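# Lift headset by headband, hold its cable with other arm

## Task

Use left_arm to hold the headset body (not the cord) motionless by its headband, with the headset's lowest point roughly a hand's length or more above the tabletop and no part of it beyond the table edge. The headband must be pinched between left_arm's fingers while that gripper is commanded fully closed; those fingers may contact only the headband. Apart from its own cord, nothing may touch the headset except, optionally, right_arm. right_arm's gripper must clamp the cord firmly between its fingers, not at the extreme tips or edges of the fingers, at a point lower than where the cord exits the ear cup. Between the ear cup and that grip the cord must be well clear of the table and contact only itself, the headset and the arms. If right_arm were removed, no part of the headset should drop more than a small amount. The cord's loose end must not hang below the tabletop; if at any moment it goes well under the tabletop or well past the table edge, held or not, the task fails. Nothing may be knocked or placed off the table. When every condition is met, declare completion with finished_scene; the scene fails if you never declare it or if any condition is false at the end. Only the requested hold may depend on the robot at the end; anything else that stays in place solely because the robot keeps it there does not count.

## Robot and tools

Robot: two 6-joint arms, left_arm and right_arm, each ending in a parallel two-finger gripper with a wrist camera. The fingers extend along the gripper's +z axis and close along its y axis. The reported end_effector_position is the midpoint between the finger pads, just under 1 cm behind the tips. Joint ranges (rad), base to hand: waist -2.618 to 3.054, shoulder 0.000 to 3.142, elbow 0.000 to 3.142, wrist pitch -1.571 to 1.571, wrist yaw -1.571 to 1.571, wrist roll -2.094 to 2.094. Elbows stop slightly before full extension.

Scene frame: origin on the tabletop midway between the arms, +z up, +x out across the table, left_arm on the +y side. Bases: left_arm at (+0.042, +0.241, 0) m, quat_wxyz (+0.998, 0, 0, -0.062); right_arm at (-0.040, -0.367, 0) m, quat_wxyz (+0.997, 0, 0, +0.072). The arm names do not refer to image sides.

Command row: always 14 numbers in [-1, 1], even if one arm is idle. First 7 are left_arm: dx, dy, dz, rx, ry, rz, opening; the next 7 are right_arm in the same order. dx..rz are an offset (not a pose) expressed in that gripper's own axes, measured from the gripper's measured pose at the start of the action (for a call's first action, the pose in the latest result). Scale: 1.0 equals 0.6 m of translation or 180 degrees; rx, ry, rz form a single rotation vector. Opening is absolute, not an offset: +1 fully open (0.087 m), -1 closed.

execute_actions(actions): a list of actions; each action is a table of up to 15 rows, one row per 1/30 s control step, and if shorter its final row is repeated to fill 15 steps. Each row is an offset from the action's start pose, not from the preceding row. An empty list just returns state and images.

move(target, speed, blocking): target is one 14-number row as above, offsets taken from the pose in the last result showing one. Both grippers travel in straight lines and finish together, over 0.5 to 10 s; anything longer is cut off at 10 s short of the goal. speed is the path's top speed in m/s, 0.002 to 0.5 (default 0.25), rotation capped at twice that in rad/s. Openings are sent when the move starts. Paths ignore obstacles and the other arm; grippers lag, drift and can overshoot speed, mostly near full reach. Faster contact hits harder, and aiming deeper past a contact pushes harder. blocking=false returns after 0.5 s while motion continues; further actions or moves are refused until a result shows the move ended, so use wait or stop.

wait(seconds): 0 to 10; arms keep their last command, a running move carries on, and the wait returns early when it ends. stop(): brakes a running move (needs stopping distance; fingers keep moving). zoom_image(camera, region): region [x0, y0, x1, y1] in image pixels from the top-left, at most 504 by 504, of one of cam_head_left, cam_head_right, cam_high, cam_low, cam_left_wrist, cam_right_wrist (all 504x504). read_manual(section): licence texts only. finished_scene(scene): ends the current scene, given its number; irreversible.

Results: a state line `left_arm: …` | `right_arm: …` giving each gripper's position (m) and end_effector_quat_wxyz in the scene frame; printed positions can be off, more so at long reach. Hand target lines show where the controller is currently driving each gripper. grip_measured is finger opening on the command scale (the last Joint positions entry is the opening in metres); each gripper may read up to about 1 mm off, consistently. A move adds a move: line with its ending (done, off_target, moving, held, fault) plus limits and each gripper's distance from its target; if only one arm is named, the other finished. held ending means a safety check blocked the last step; limits=paced means the sent pose was clipped; limits=held means some steps were blocked and the arm may then jump faster than speed. pose unreachable means the clearance check altered or blocked that arm's command. FAULT, MOTOR HOT and OVER-TEMPERATURE FAULT lines report stops and heating. Camera calibration (K, distortion, T_world_to_cam) is supplied; lines list cameras whose numbers changed.

Control details: each step the commanded pose is clipped to within 70 mm and 16 degrees of the current one, and IK favours position over orientation, so large offsets need several actions. Joint friction can leave the hand up to about 31 mm off, and smaller commands may not move it. To keep an arm still, send the offset back to its desired pose in a reply's first call and zeros afterwards, always with its intended opening. The robot keeps executing the last command while you think.

Gripping: command an opening below grip_measured; about 0.02 below holds firmly, less holds lightly. Finger force is about 20 N per pad; fast closing can squeeze harder and even spring open. Random brief tugs on held parts or nudges to loose objects can occur.

Avoid: dropping the headset, letting the cord end fall below the table or beyond its edge, knocking anything off the table, slamming or pushing hard, arms colliding or pressing on each other, and holding heavy loads so long that motors overheat (warning from 75 °C, stop at 90 °C, arm collapses at 100 °C).

Each tool is called after "Emit:" as a command line: name --argument value for each argument, lists and objects as JSON in quotes; but a table of rows of numbers goes row by row, as --pt "numbers of a row", without its own name.

## Session

Emit:
execute_actions --actions '[]'

Scene clock: 0.00 s.
left_arm: end_effector_position=(+0.0605, -0.0897, +0.3776) grip_measured=+0.980 end_effector_quat_wxyz=(+0.673, +0.473, +0.568, -0.040) | right_arm: end_effector_position=(+0.3345, -0.3533, +0.1635) grip_measured=+0.993 end_effector_quat_wxyz=(+0.068, -0.346, +0.933, -0.070)
Joint positions: left_arm=[-1.939  1.32   1.415 -0.439 -1.294  0.302  0.087] | right_arm=[ 0.004  1.963  1.941 -1.386  0.11  -0.572  0.087]
Joint velocities: left_arm=[-0.017  0.007  0.012  0.007  0.051 -0.022 -0.001] | right_arm=[-0.002  0.017 -0.027 -0.022 -0.022  0.022 -0.   ]
Hand target (left_arm): +0.061, -0.090, +0.378; +0.673, +0.473, +0.568, -0.040
Hand target (right_arm): +0.335, -0.353, +0.164; +0.068, -0.346, +0.933, -0.070

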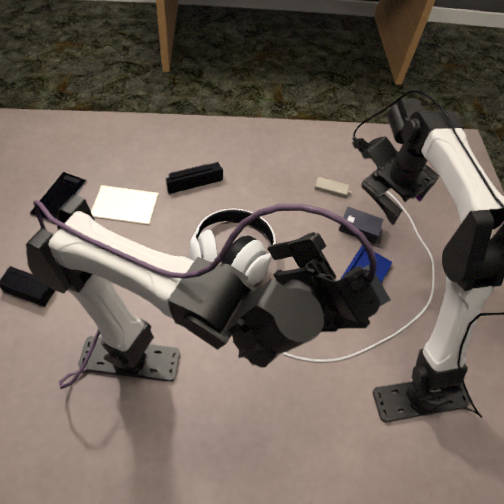

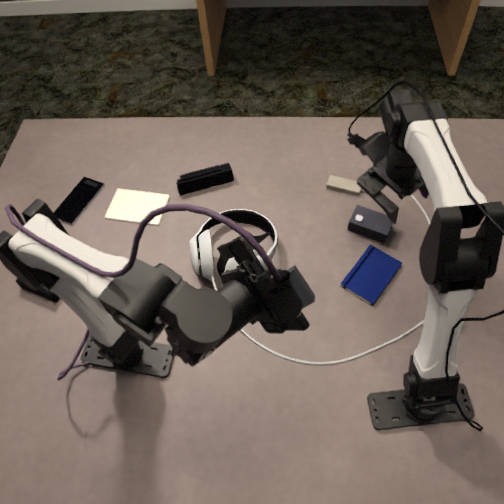

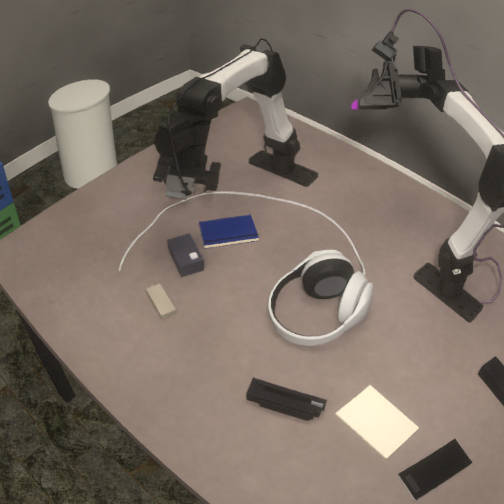

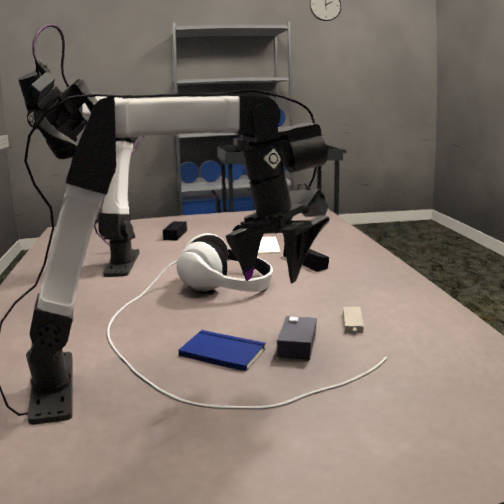

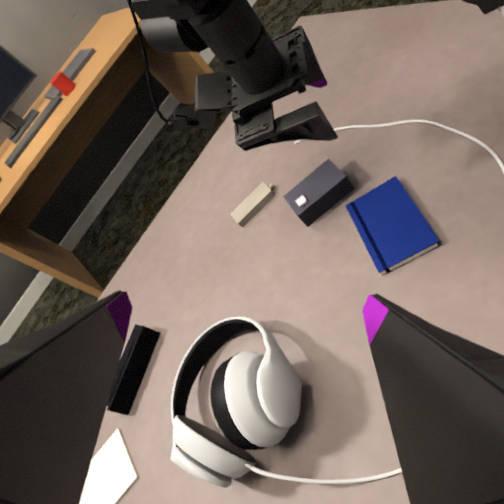

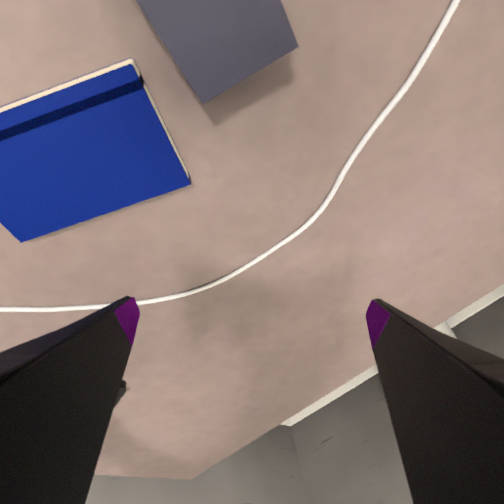

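Emit:
move --target '[0.594,0.21,0.298,0.313,0.3526,0.047,1,0,0,0,0,0,0,1]'

Scene clock: 3.90 s.
left_arm: end_effector_position=(+0.3784, +0.0208, +0.1413) grip_measured=+0.980 end_effector_quat_wxyz=(+0.011, +0.713, +0.701, -0.008) | right_arm: end_effector_position=(+0.3345, -0.3533, +0.1635) grip_measured=+0.993 end_effector_quat_wxyz=(+0.068, -0.346, +0.933, -0.070)
Joint positions: left_arm=[-0.532  2.208  2.232 -1.575  0.018  0.932  0.087] | right_arm=[ 0.004  1.963  1.941 -1.386  0.11  -0.572  0.087]
Joint velocities: left_arm=[ 0.007 -0.007 -0.007 -0.007  0.007  0.066  0.   ] | right_arm=[ 0.022 -0.007 -0.027  0.007 -0.007 -0.007  0.   ]
Hand target (left_arm): +0.382, +0.023, +0.143; +0.010, +0.714, +0.701, -0.004
Hand target (right_arm): +0.335, -0.353, +0.164; +0.068, -0.346, +0.933, -0.070
Off the commanded pose (left_arm): 0.017 m, 2 deg.
Off the commanded pose (right_arm): 0.000 m, 0 deg.
joint sent to its limit (left arm) — the command would take joint 4 (wrist pitch) past its lower limit, so that joint was sent only as far as its limit.
move: off_target (left_arm)
camera_calibration (this result's frames):
cam_left_wrist: T_world_to_cam=[[-0.999991, 0.00408416, 0.000668192, 0.382228], [0.00319255, 0.65857, 0.752513, -0.106012], [0.00263333, 0.752508, -0.658578, 0.21779], [0, 0, 0, 1]] pos_world=[0.38199, -0.0956335, 0.222952]

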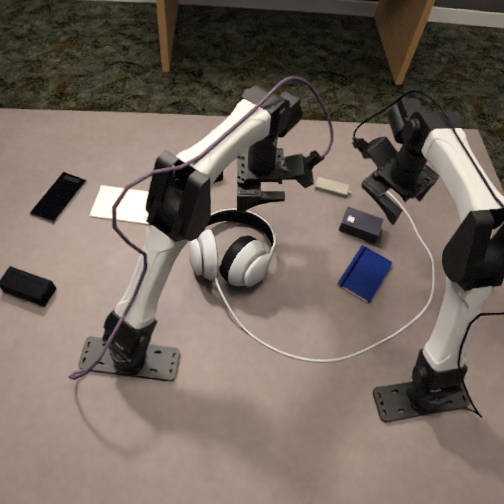

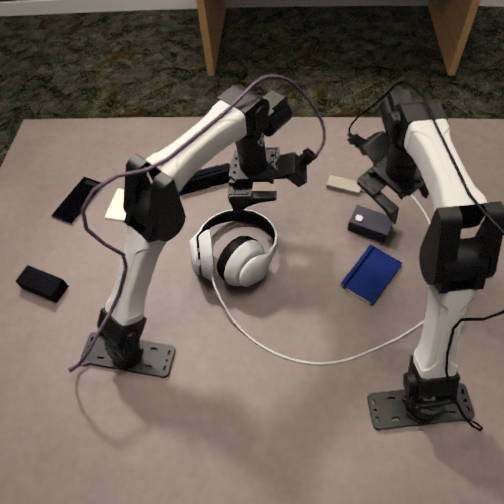

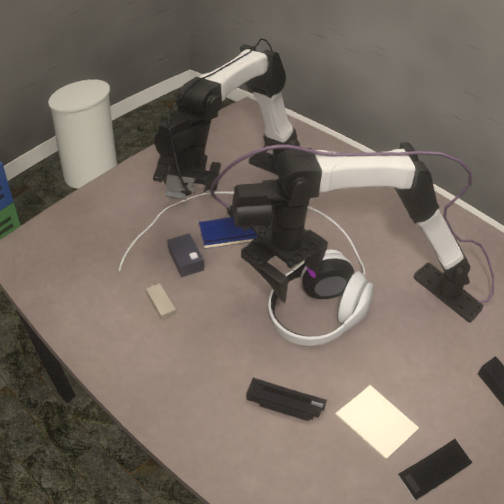

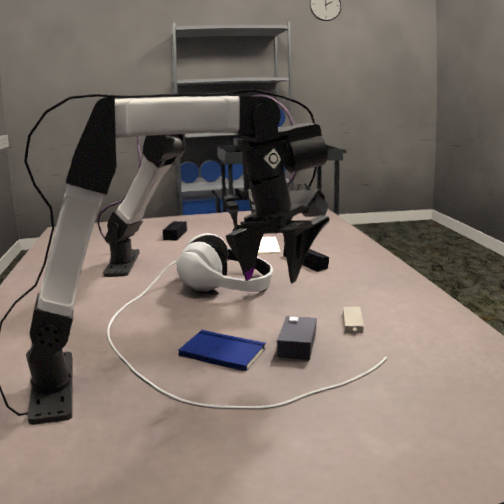

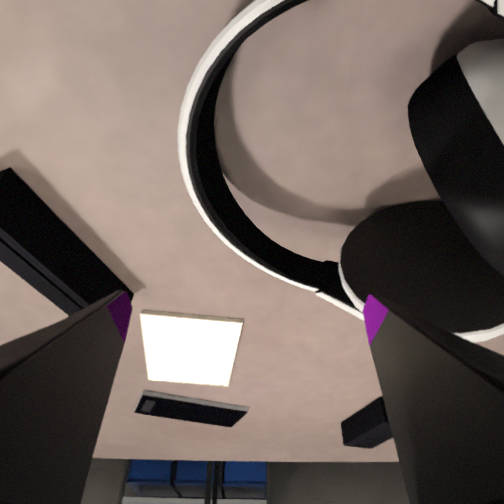

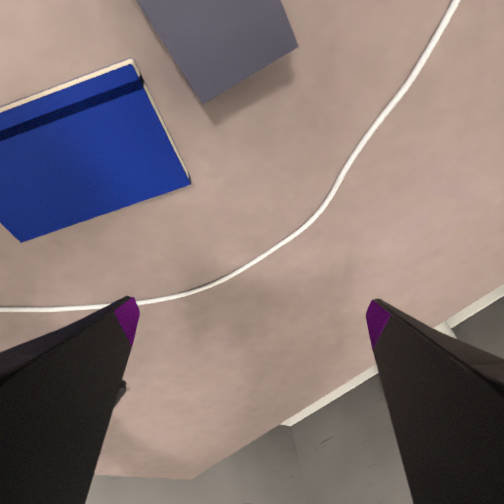

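Emit:
move --target '[0,0.058,0.175,0,0,0,1,0,0,0,0,0,0,1]' --speed 0.1

Scene clock: 5.57 s.
left_arm: end_effector_position=(+0.4143, +0.0096, +0.0486) grip_measured=+0.980 end_effector_quat_wxyz=(+0.023, +0.714, +0.699, -0.005) | right_arm: end_effector_position=(+0.3345, -0.3533, +0.1635) grip_measured=+0.993 end_effector_quat_wxyz=(+0.068, -0.346, +0.933, -0.070)
Joint positions: left_arm=[-0.504  2.31   2.034 -1.252  0.018  0.964  0.087] | right_arm=[ 0.004  1.963  1.941 -1.386  0.11  -0.572  0.087]
Joint velocities: left_arm=[ 0.002  0.002 -0.002 -0.022 -0.066 -0.081 -0.   ] | right_arm=[ 0.012 -0.022 -0.012 -0.022 -0.022 -0.051 -0.   ]
Hand target (left_arm): +0.414, +0.015, +0.037; +0.011, +0.713, +0.701, -0.008
Hand target (right_arm): +0.335, -0.353, +0.164; +0.068, -0.346, +0.933, -0.070
Off the commanded pose (left_arm): 0.014 m, 1 deg.
Off the commanded pose (right_arm): 0.000 m, 0 deg.
move: off_target (left_arm)
camera_calibration (this result's frames):
cam_left_wrist: T_world_to_cam=[[-0.999791, 0.00813418, -0.018732, 0.419028], [-0.00850483, 0.668081, 0.74404, -0.0238589], [0.0185666, 0.744045, -0.667872, 0.159013], [0, 0, 0, 1]] pos_world=[0.415786, -0.105781, 0.131801]

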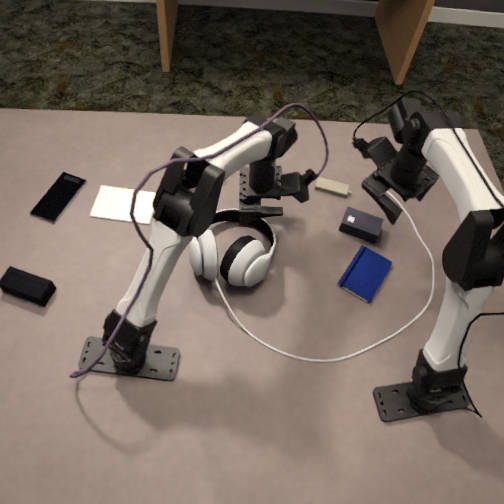

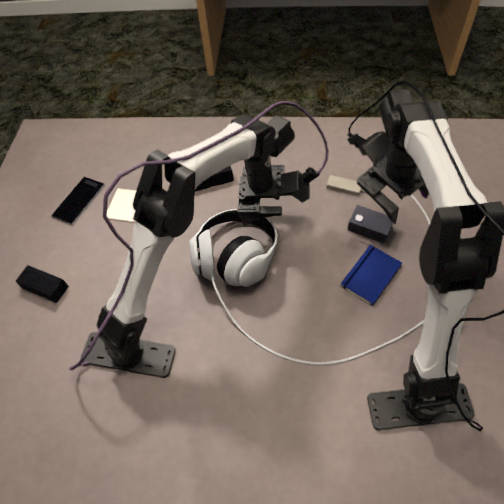

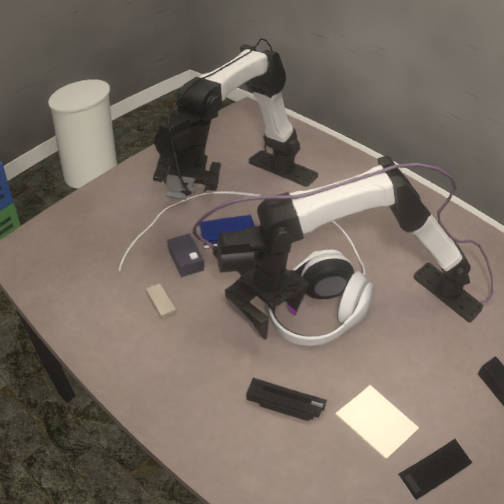

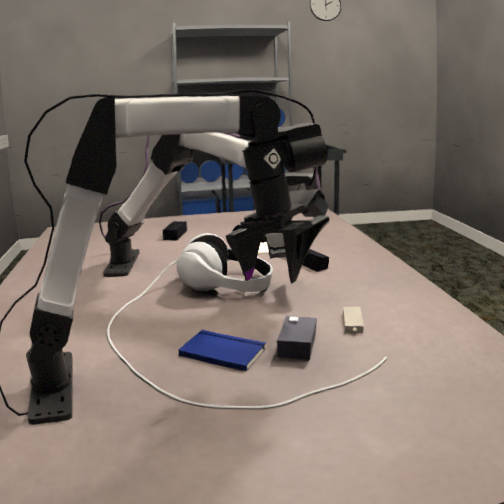

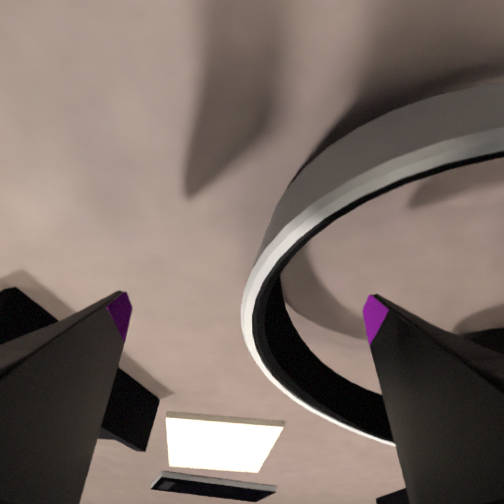

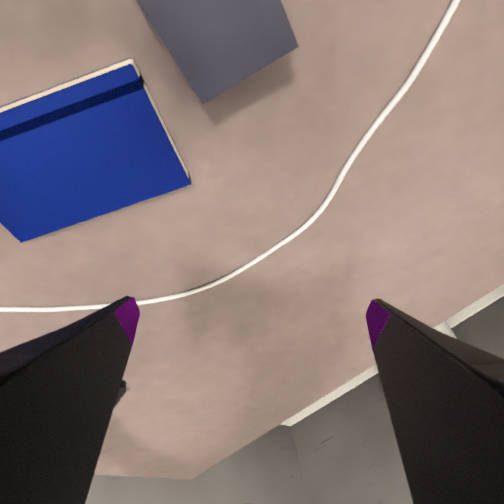

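Centered. Go lower, then close.

Emit:
move --target '[0.01,0,0.06,0,0,0,1,0,0,0,0,0,0,1]' --speed 0.05

Emit:
move --target '[0,0,0,0,0,0,-1,0,0,0,0,0,0,1]'

Emit:
move --target '[0,-0.1,-0.5,0,0,0,-1,0,0,0,0,0,0,1]' --speed 0.12

Scene clock: 6.83 s.
left_arm: end_effector_position=(+0.4171, +0.0076, +0.0228) grip_measured=+0.980 end_effector_quat_wxyz=(+0.034, +0.715, +0.698, -0.003) | right_arm: end_effector_position=(+0.3345, -0.3533, +0.1635) grip_measured=+0.993 end_effector_quat_wxyz=(+0.068, -0.346, +0.933, -0.070)
Joint positions: left_arm=[-0.504  2.31   1.932 -1.128  0.018  0.966  0.087] | right_arm=[ 0.004  1.963  1.941 -1.386  0.11  -0.572  0.087]
Joint velocities: left_arm=[-0.032 -0.002 -0.007 -0.022 -0.037 -0.007  0.   ] | right_arm=[ 0.007 -0.002 -0.002  0.007 -0.051 -0.022 -0.   ]
Hand target (left_arm): +0.415, +0.013, +0.013; +0.023, +0.714, +0.699, -0.005
Hand target (right_arm): +0.335, -0.353, +0.164; +0.068, -0.346, +0.933, -0.070
Off the commanded pose (left_arm): 0.012 m, 1 deg.
Off the commanded pose (right_arm): 0.000 m, 0 deg.
move: off_target (left_arm)
camera_calibration (this result's frames):
cam_left_wrist: T_world_to_cam=[[-0.99927, 0.0100594, -0.0368555, 0.421528], [-0.02029, 0.677667, 0.735089, 0.00171768], [0.0323703, 0.7353, -0.676968, 0.137698], [0, 0, 0, 1]] pos_world=[0.416798, -0.106654, 0.10749]

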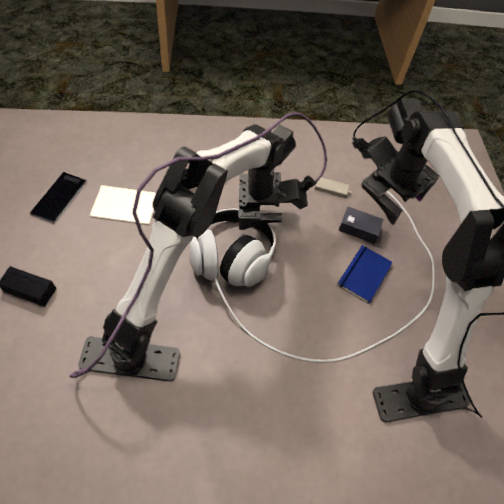

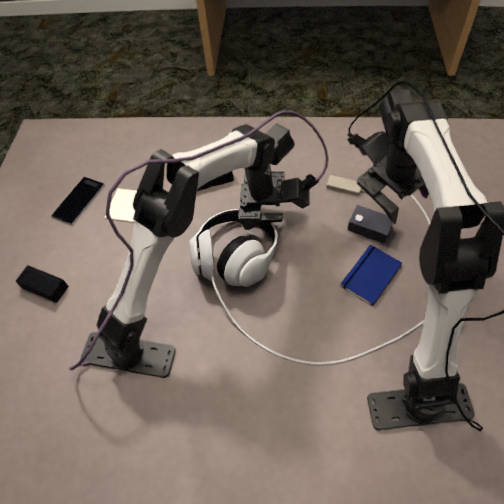

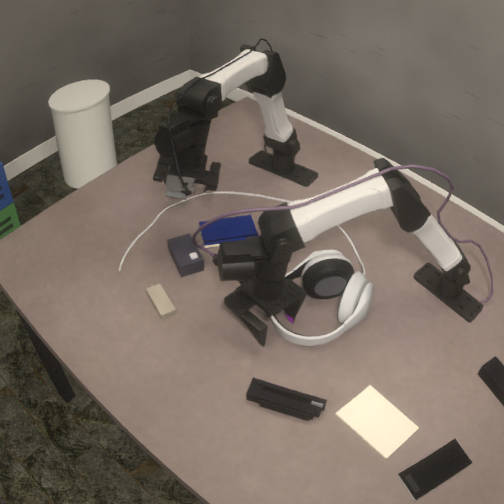

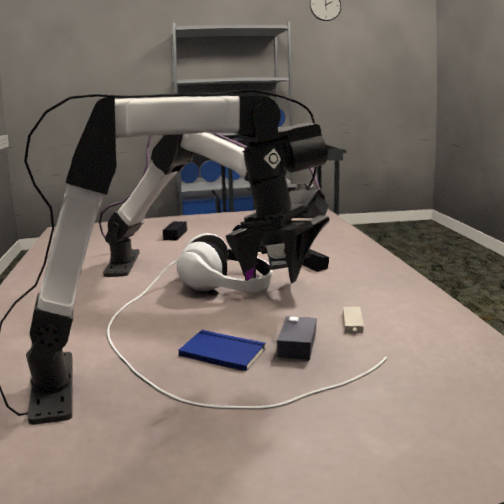

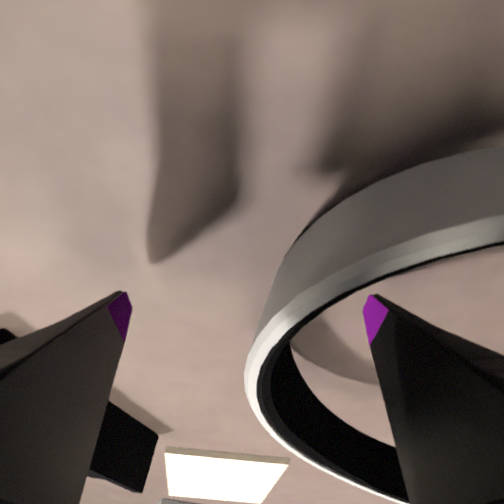

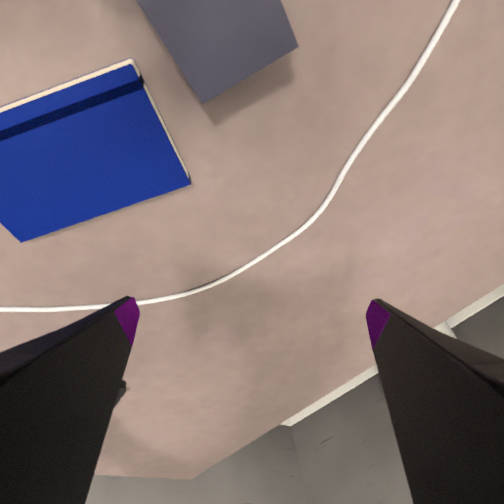

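Scene clock: 7.33 s.
left_arm: end_effector_position=(+0.4138, +0.0098, +0.0229) grip_measured=-0.689 end_effector_quat_wxyz=(+0.025, +0.718, +0.696, -0.006) | right_arm: end_effector_position=(+0.3345, -0.3533, +0.1635) grip_measured=+0.993 end_effector_quat_wxyz=(+0.068, -0.346, +0.933, -0.070)
Joint positions: left_arm=[-0.504  2.31   1.932 -1.145  0.02   0.974  0.014] | right_arm=[ 0.004  1.963  1.941 -1.386  0.11  -0.572  0.087]
Joint velocities: left_arm=[ 0.007 -0.017  0.002 -0.022  0.007  0.066  0.   ] | right_arm=[-0.012 -0.017 -0.022 -0.051  0.022 -0.051 -0.   ]
Hand target (left_arm): +0.417, +0.008, +0.023; +0.033, +0.715, +0.698, -0.003
Hand target (right_arm): +0.335, -0.353, +0.164; +0.068, -0.346, +0.933, -0.070
Off the commanded pose (left_arm): 0.004 m, 1 deg.
Off the commanded pose (right_arm): 0.000 m, 0 deg.
move: done
camera_calibration (this result's frames):
cam_left_wrist: T_world_to_cam=[[-0.999593, 0.0176524, -0.022391, 0.417936], [-0.00474232, 0.671435, 0.741048, -0.00642375], [0.0281154, 0.740853, -0.671078, 0.137837], [0, 0, 0, 1]] pos_world=[0.413861, -0.105181, 0.106618]

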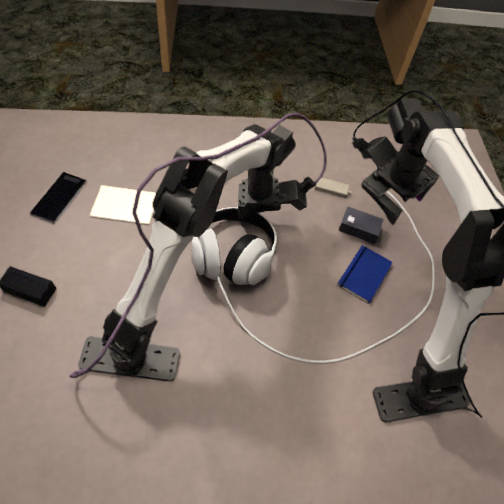

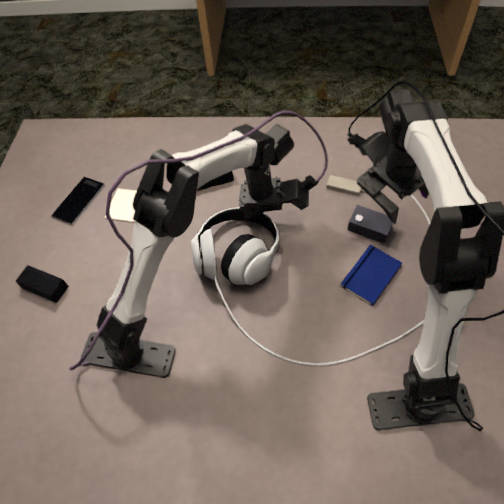

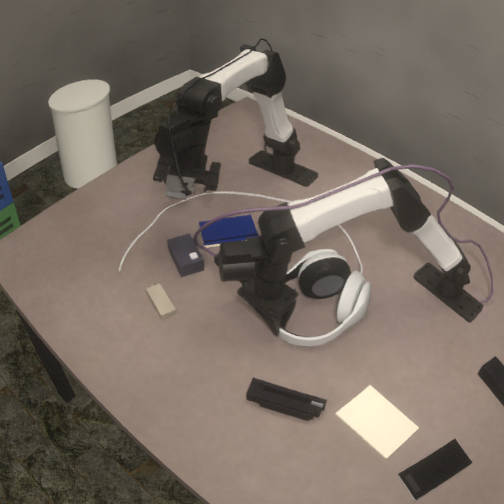

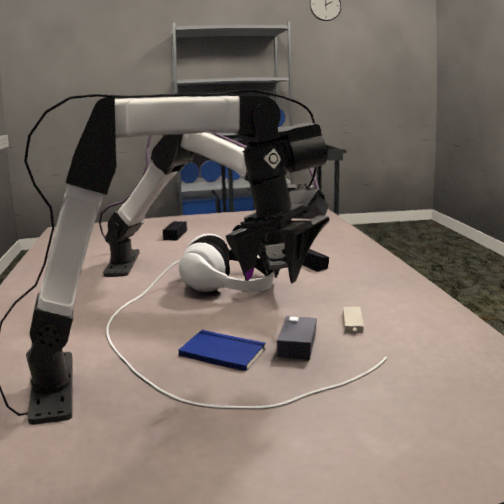

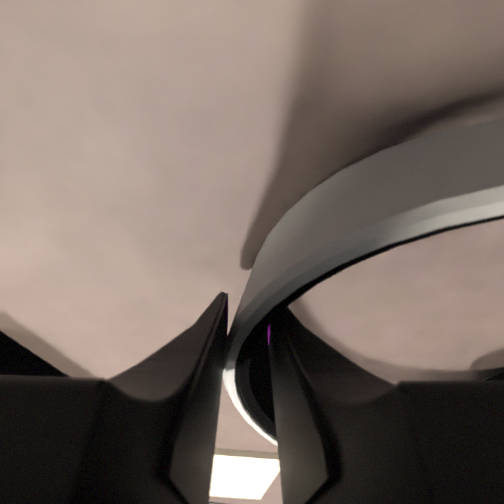

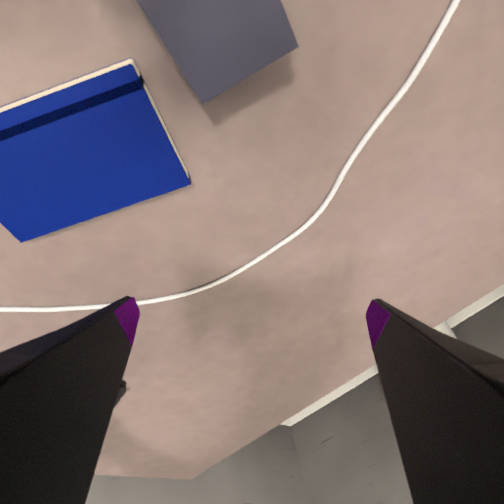

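Scene clock: 10.27 s.
left_arm: end_effector_position=(+0.3491, +0.0336, +0.2995) grip_measured=-0.632 end_effector_quat_wxyz=(+0.223, +0.710, +0.667, +0.047) | right_arm: end_effector_position=(+0.3345, -0.3533, +0.1635) grip_measured=+0.993 end_effector_quat_wxyz=(+0.068, -0.346, +0.933, -0.070)
Joint positions: left_arm=[-0.582  1.838  2.31  -1.585 -0.043  0.937  0.016] | right_arm=[ 0.004  1.963  1.941 -1.386  0.11  -0.572  0.087]
Joint velocities: left_arm=[-0.017 -0.002 -0.007 -0.007 -0.051  0.037  0.   ] | right_arm=[ 0.007 -0.007  0.017  0.022 -0.022 -0.007 -0.   ]
Hand target (left_arm): +0.344, +0.032, +0.316; +0.248, +0.705, +0.662, +0.047
Hand target (right_arm): +0.335, -0.353, +0.164; +0.068, -0.346, +0.933, -0.070
Off the commanded pose (left_arm): 0.023 m, 24 deg; orientation clipped at the last step of the last action.
Off the commanded pose (right_arm): 0.000 m, 0 deg.
joint sent to its limit (left arm) — the command would take joint 4 (wrist pitch) past its lower limit, so that joint was sent only as far as its limit.
move: off_target (left_arm); limits=paced
camera_calibration (this result's frames):
cam_left_wrist: T_world_to_cam=[[-0.929041, 0.000143591, -0.369977, 0.439175], [-0.215539, 0.812569, 0.541549, -0.0990207], [0.30071, 0.582865, -0.754878, 0.242902], [0, 0, 0, 1]] pos_world=[0.313626, -0.061181, 0.399471]

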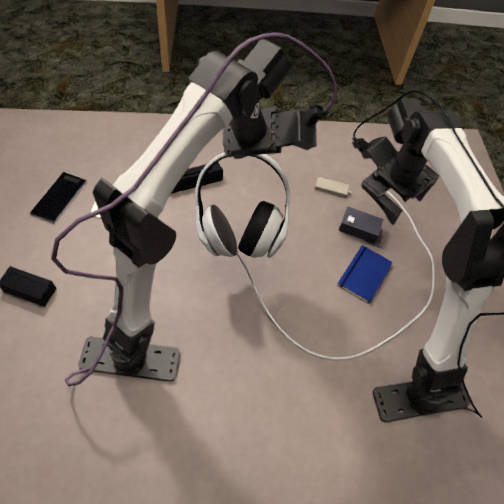

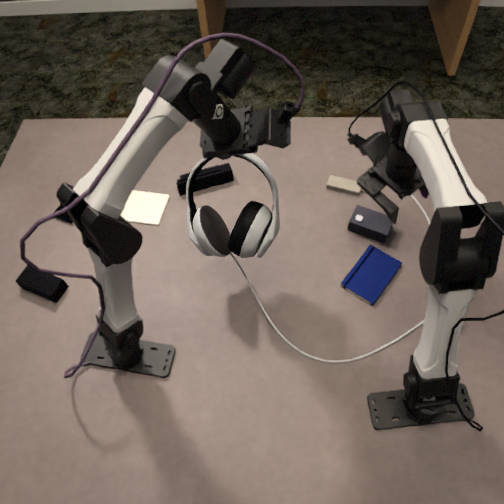

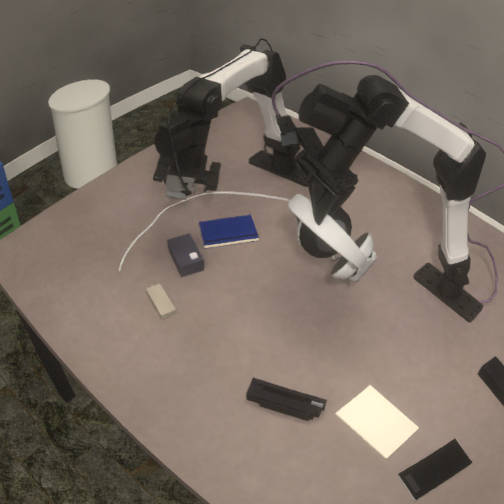

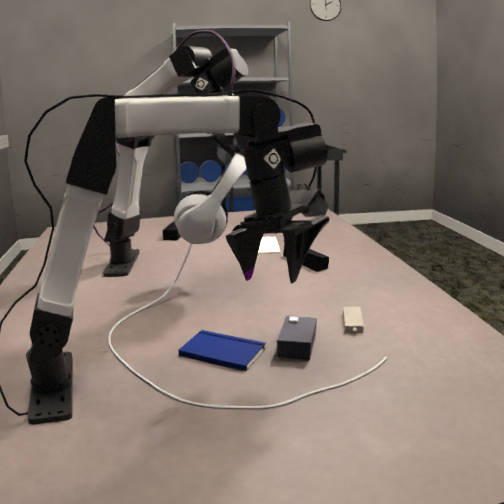

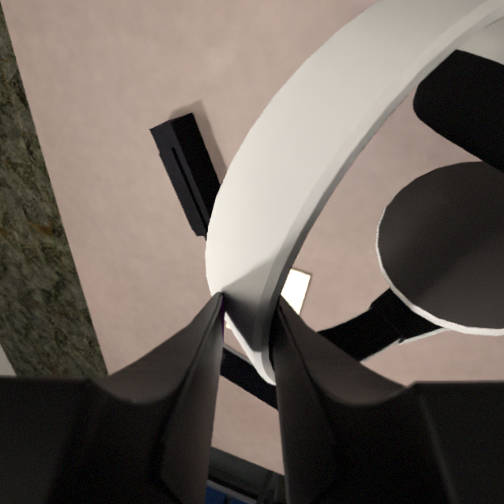

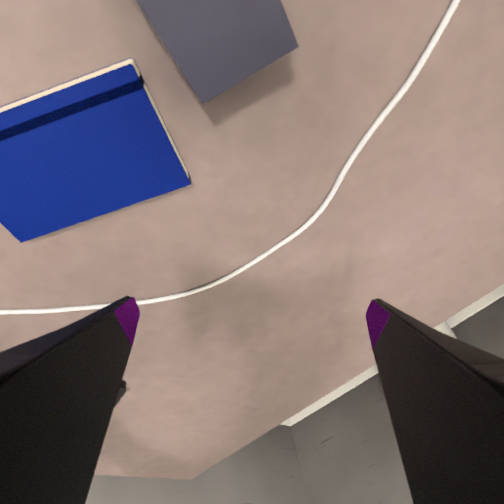

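Emit:
move --target '[-0.077,0.126,-0.30,-0.33,0,0,-1,0,0,0,0,0,0,1]' --speed 0.12

Scene clock: 15.23 s.
left_arm: end_effector_position=(+0.3538, +0.0286, +0.4717) grip_measured=-0.805 end_effector_quat_wxyz=(+0.502, +0.542, +0.561, +0.374) | right_arm: end_effector_position=(+0.3345, -0.3533, +0.1635) grip_measured=+0.993 end_effector_quat_wxyz=(+0.068, -0.346, +0.933, -0.070)
Joint positions: left_arm=[-0.911  1.526  1.995 -0.814 -0.876  1.139  0.009] | right_arm=[ 0.004  1.963  1.941 -1.386  0.11  -0.572  0.087]
Joint velocities: left_arm=[ 0.012 -0.012 -0.012  0.051  0.022 -0.095 -0.001] | right_arm=[-0.002  0.007 -0.012 -0.007  0.11   0.037  0.001]
Hand target (left_arm): +0.347, +0.038, +0.497; +0.541, +0.503, +0.561, +0.372
Hand target (right_arm): +0.335, -0.353, +0.164; +0.068, -0.346, +0.933, -0.070
Off the commanded pose (left_arm): 0.029 m, 6 deg.
Off the commanded pose (right_arm): 0.000 m, 0 deg.
move: off_target (left_arm)
camera_calibration (this result's frames):
cam_left_wrist: T_world_to_cam=[[-0.239775, -0.144287, -0.960047, 0.545834], [-0.687895, 0.723059, 0.0631344, 0.208126], [0.685061, 0.675549, -0.272626, 0.00821746], [0, 0, 0, 1]] pos_world=[0.268416, -0.077282, 0.513126]

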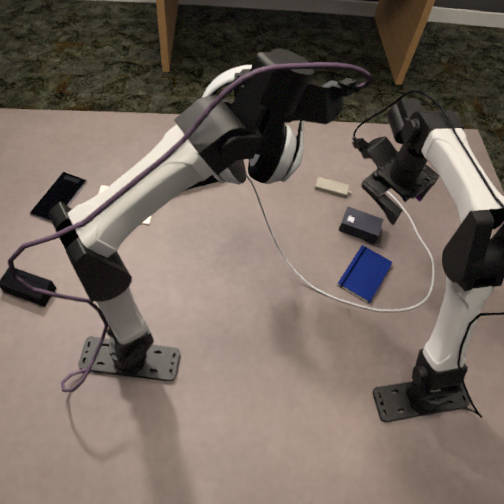

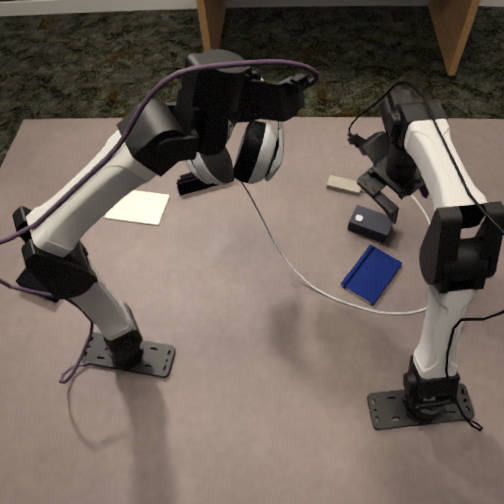

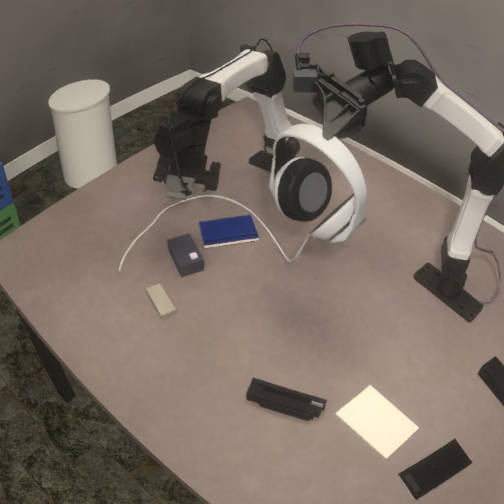

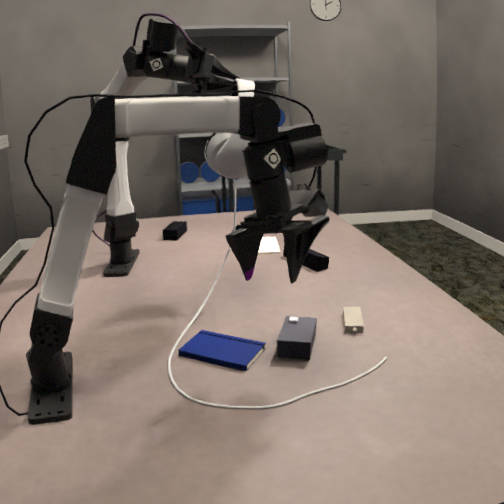

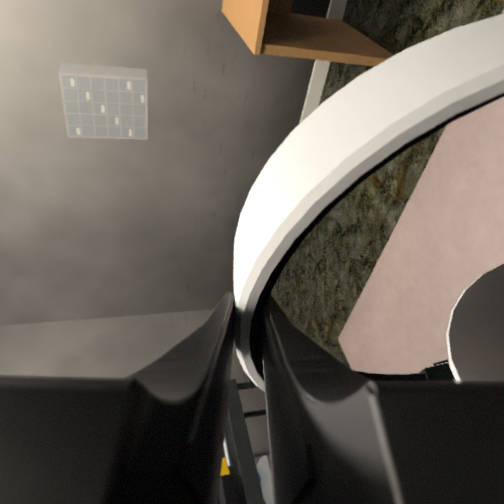

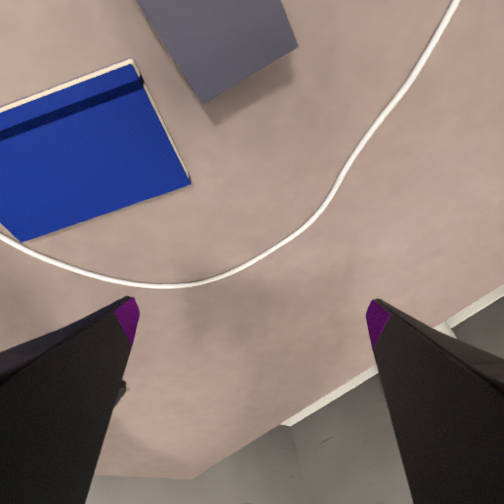

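Emit:
move --target '[0,0,0,0,0,0,-1,-0.1865,0.426,-0.056,-0.0636,-0.475,0.0265,1]'

Scene clock: 19.43 s.
left_arm: end_effector_position=(+0.3513, +0.0302, +0.4617) grip_measured=-0.807 end_effector_quat_wxyz=(+0.482, +0.563, +0.559, +0.372) | right_arm: end_effector_position=(+0.2609, -0.0830, +0.1757) grip_measured=+0.993 end_effector_quat_wxyz=(+0.671, -0.273, +0.638, +0.260)
Joint positions: left_arm=[-0.911  1.525  1.994 -0.876 -0.861  1.13   0.008] | right_arm=[ 0.606  1.388  0.436  0.988 -0.023 -0.033  0.087]
Joint velocities: left_arm=[ 0.012  0.007 -0.012 -0.022  0.037 -0.037  0.   ] | right_arm=[-0.002  0.007 -0.022  0.081  0.022 -0.007  0.   ]
Hand target (left_arm): +0.353, +0.029, +0.471; +0.501, +0.543, +0.561, +0.374
Hand target (right_arm): +0.256, -0.083, +0.157; +0.657, -0.276, +0.652, +0.258
Off the commanded pose (left_arm): 0.010 m, 3 deg.
Off the commanded pose (right_arm): 0.020 m, 3 deg.
move: off_target (left_arm, right_arm)
camera_calibration (this result's frames):
cam_left_wrist: T_world_to_cam=[[-0.277246, -0.100838, -0.955493, 0.545616], [-0.675939, 0.727224, 0.119382, 0.175563], [0.682819, 0.678953, -0.26978, 0.00551942], [0, 0, 0, 1]] pos_world=[0.266171, -0.0764025, 0.501862]
cam_right_wrist: T_world_to_cam=[[0.712453, -0.701068, 0.0302198, -0.25248], [-0.497926, -0.535418, -0.6822, 0.228979], [0.494449, 0.470989, -0.730541, 0.179773], [0, 0, 0, 1]] pos_world=[0.205006, -0.139077, 0.295171]

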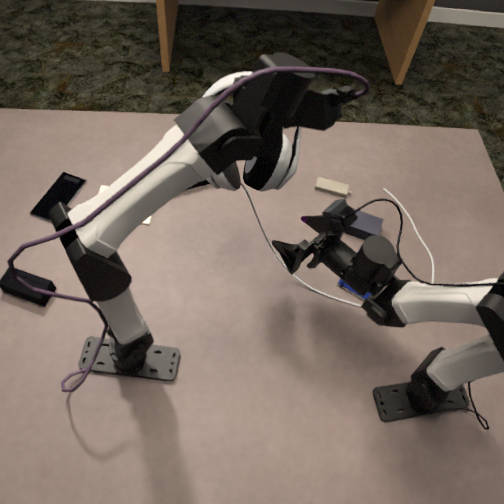

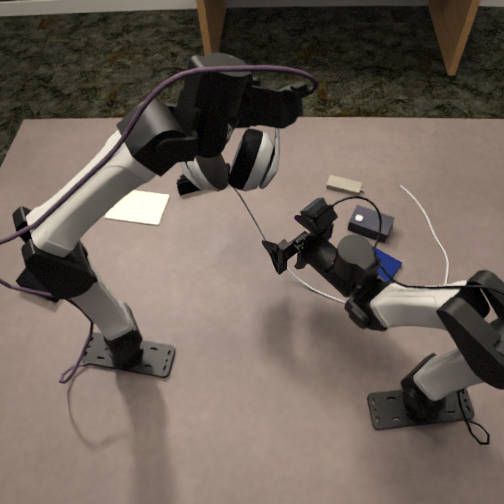

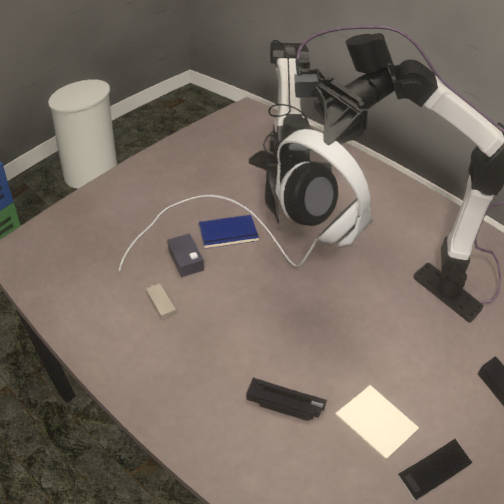

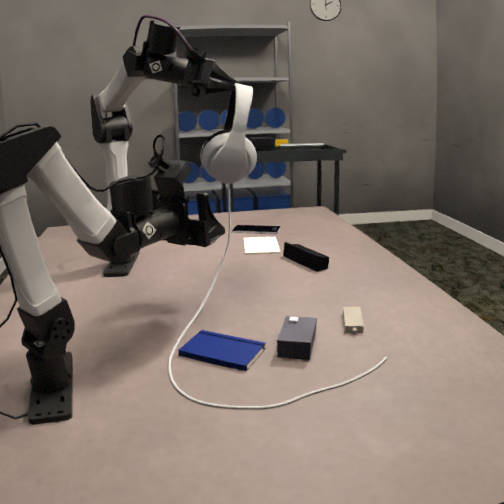

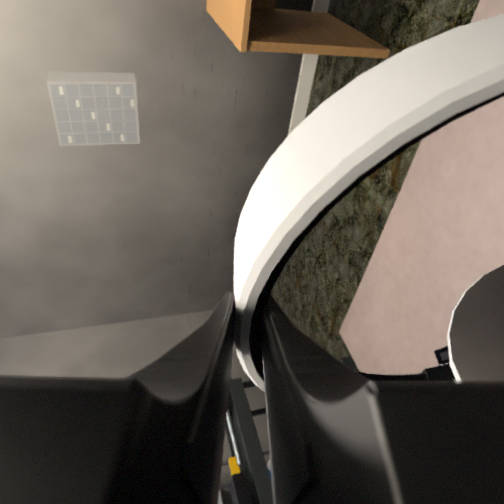

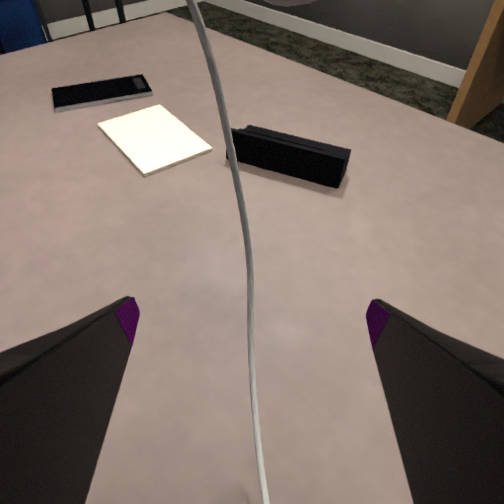

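Emit:
move --target '[0,0.05,0,0,0,0,-1,0.05,0.01,0.15,0,0,0,1]' --speed 0.1

Scene clock: 20.90 s.
left_arm: end_effector_position=(+0.3546, +0.0293, +0.4696) grip_measured=-0.806 end_effector_quat_wxyz=(+0.455, +0.591, +0.556, +0.366) | right_arm: end_effector_position=(+0.3204, -0.0224, +0.1486) grip_measured=+0.993 end_effector_quat_wxyz=(+0.668, -0.274, +0.642, +0.259)
Joint positions: left_arm=[-0.892  1.625  2.213 -1.07  -0.817  1.129  0.008] | right_arm=[ 0.618  1.796  0.72   1.102 -0.01  -0.033  0.087]
Joint velocities: left_arm=[-0.002 -0.012 -0.002 -0.051 -0.007  0.037 -0.   ] | right_arm=[-0.022 -0.012 -0.002  0.007  0.139  0.081 -0.   ]
Hand target (left_arm): +0.358, +0.034, +0.490; +0.481, +0.563, +0.559, +0.372
Hand target (right_arm): +0.323, -0.016, +0.149; +0.671, -0.273, +0.639, +0.260
Off the commanded pose (left_arm): 0.022 m, 5 deg.
Off the commanded pose (right_arm): 0.007 m, 1 deg.
move: off_target (left_arm)
camera_calibration (this result's frames):
cam_left_wrist: T_world_to_cam=[[-0.3313, -0.0444999, -0.942476, 0.565398], [-0.651764, 0.733058, 0.194497, 0.133488], [0.682234, 0.678709, -0.271865, 0.00726933], [0, 0, 0, 1]] pos_world=[0.269359, -0.0776278, 0.508887]
cam_right_wrist: T_world_to_cam=[[0.712146, -0.701413, 0.0294602, -0.251436], [-0.503412, -0.539463, -0.674949, 0.27317], [0.489311, 0.465831, -0.737276, 0.104505], [0, 0, 0, 1]] pos_world=[0.26544, -0.077677, 0.268832]

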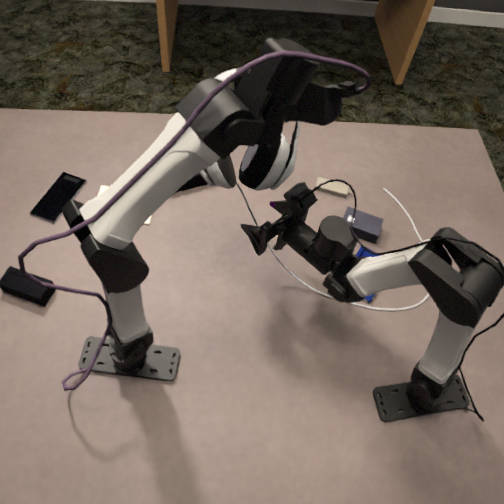

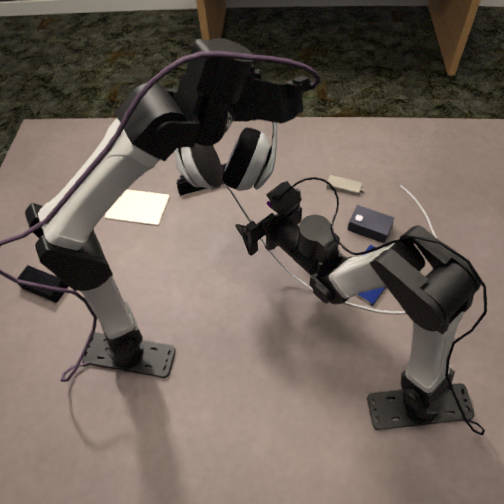

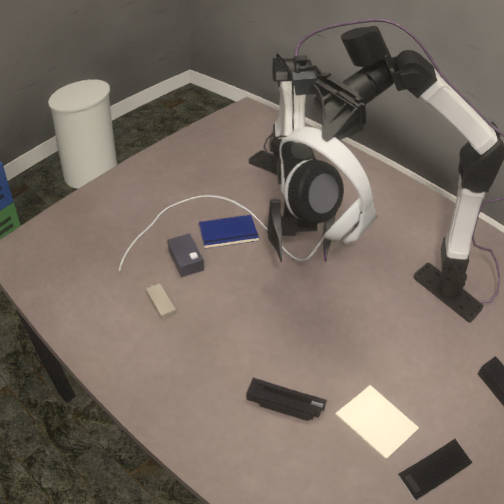

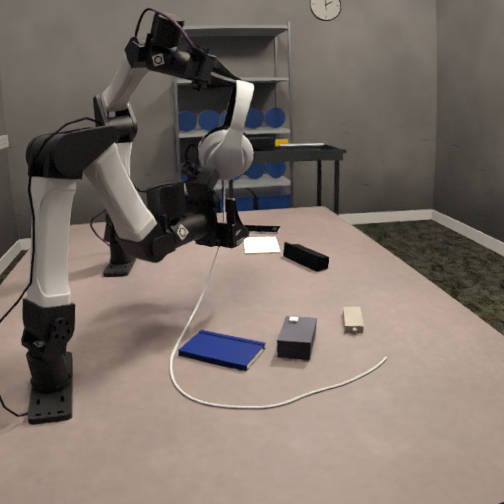

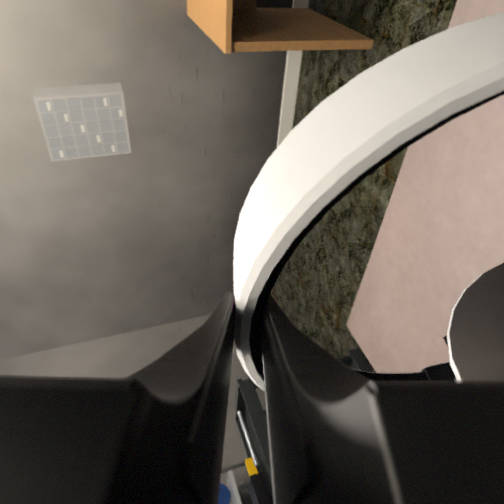

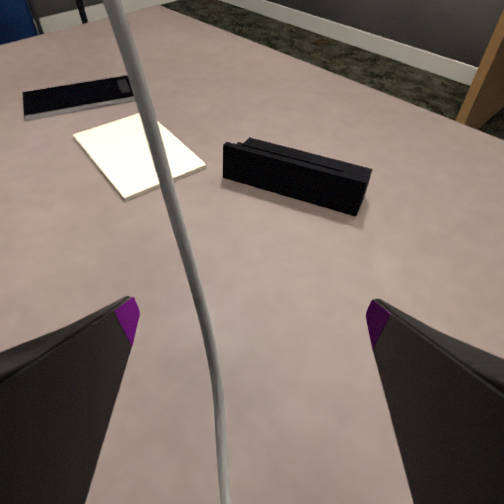

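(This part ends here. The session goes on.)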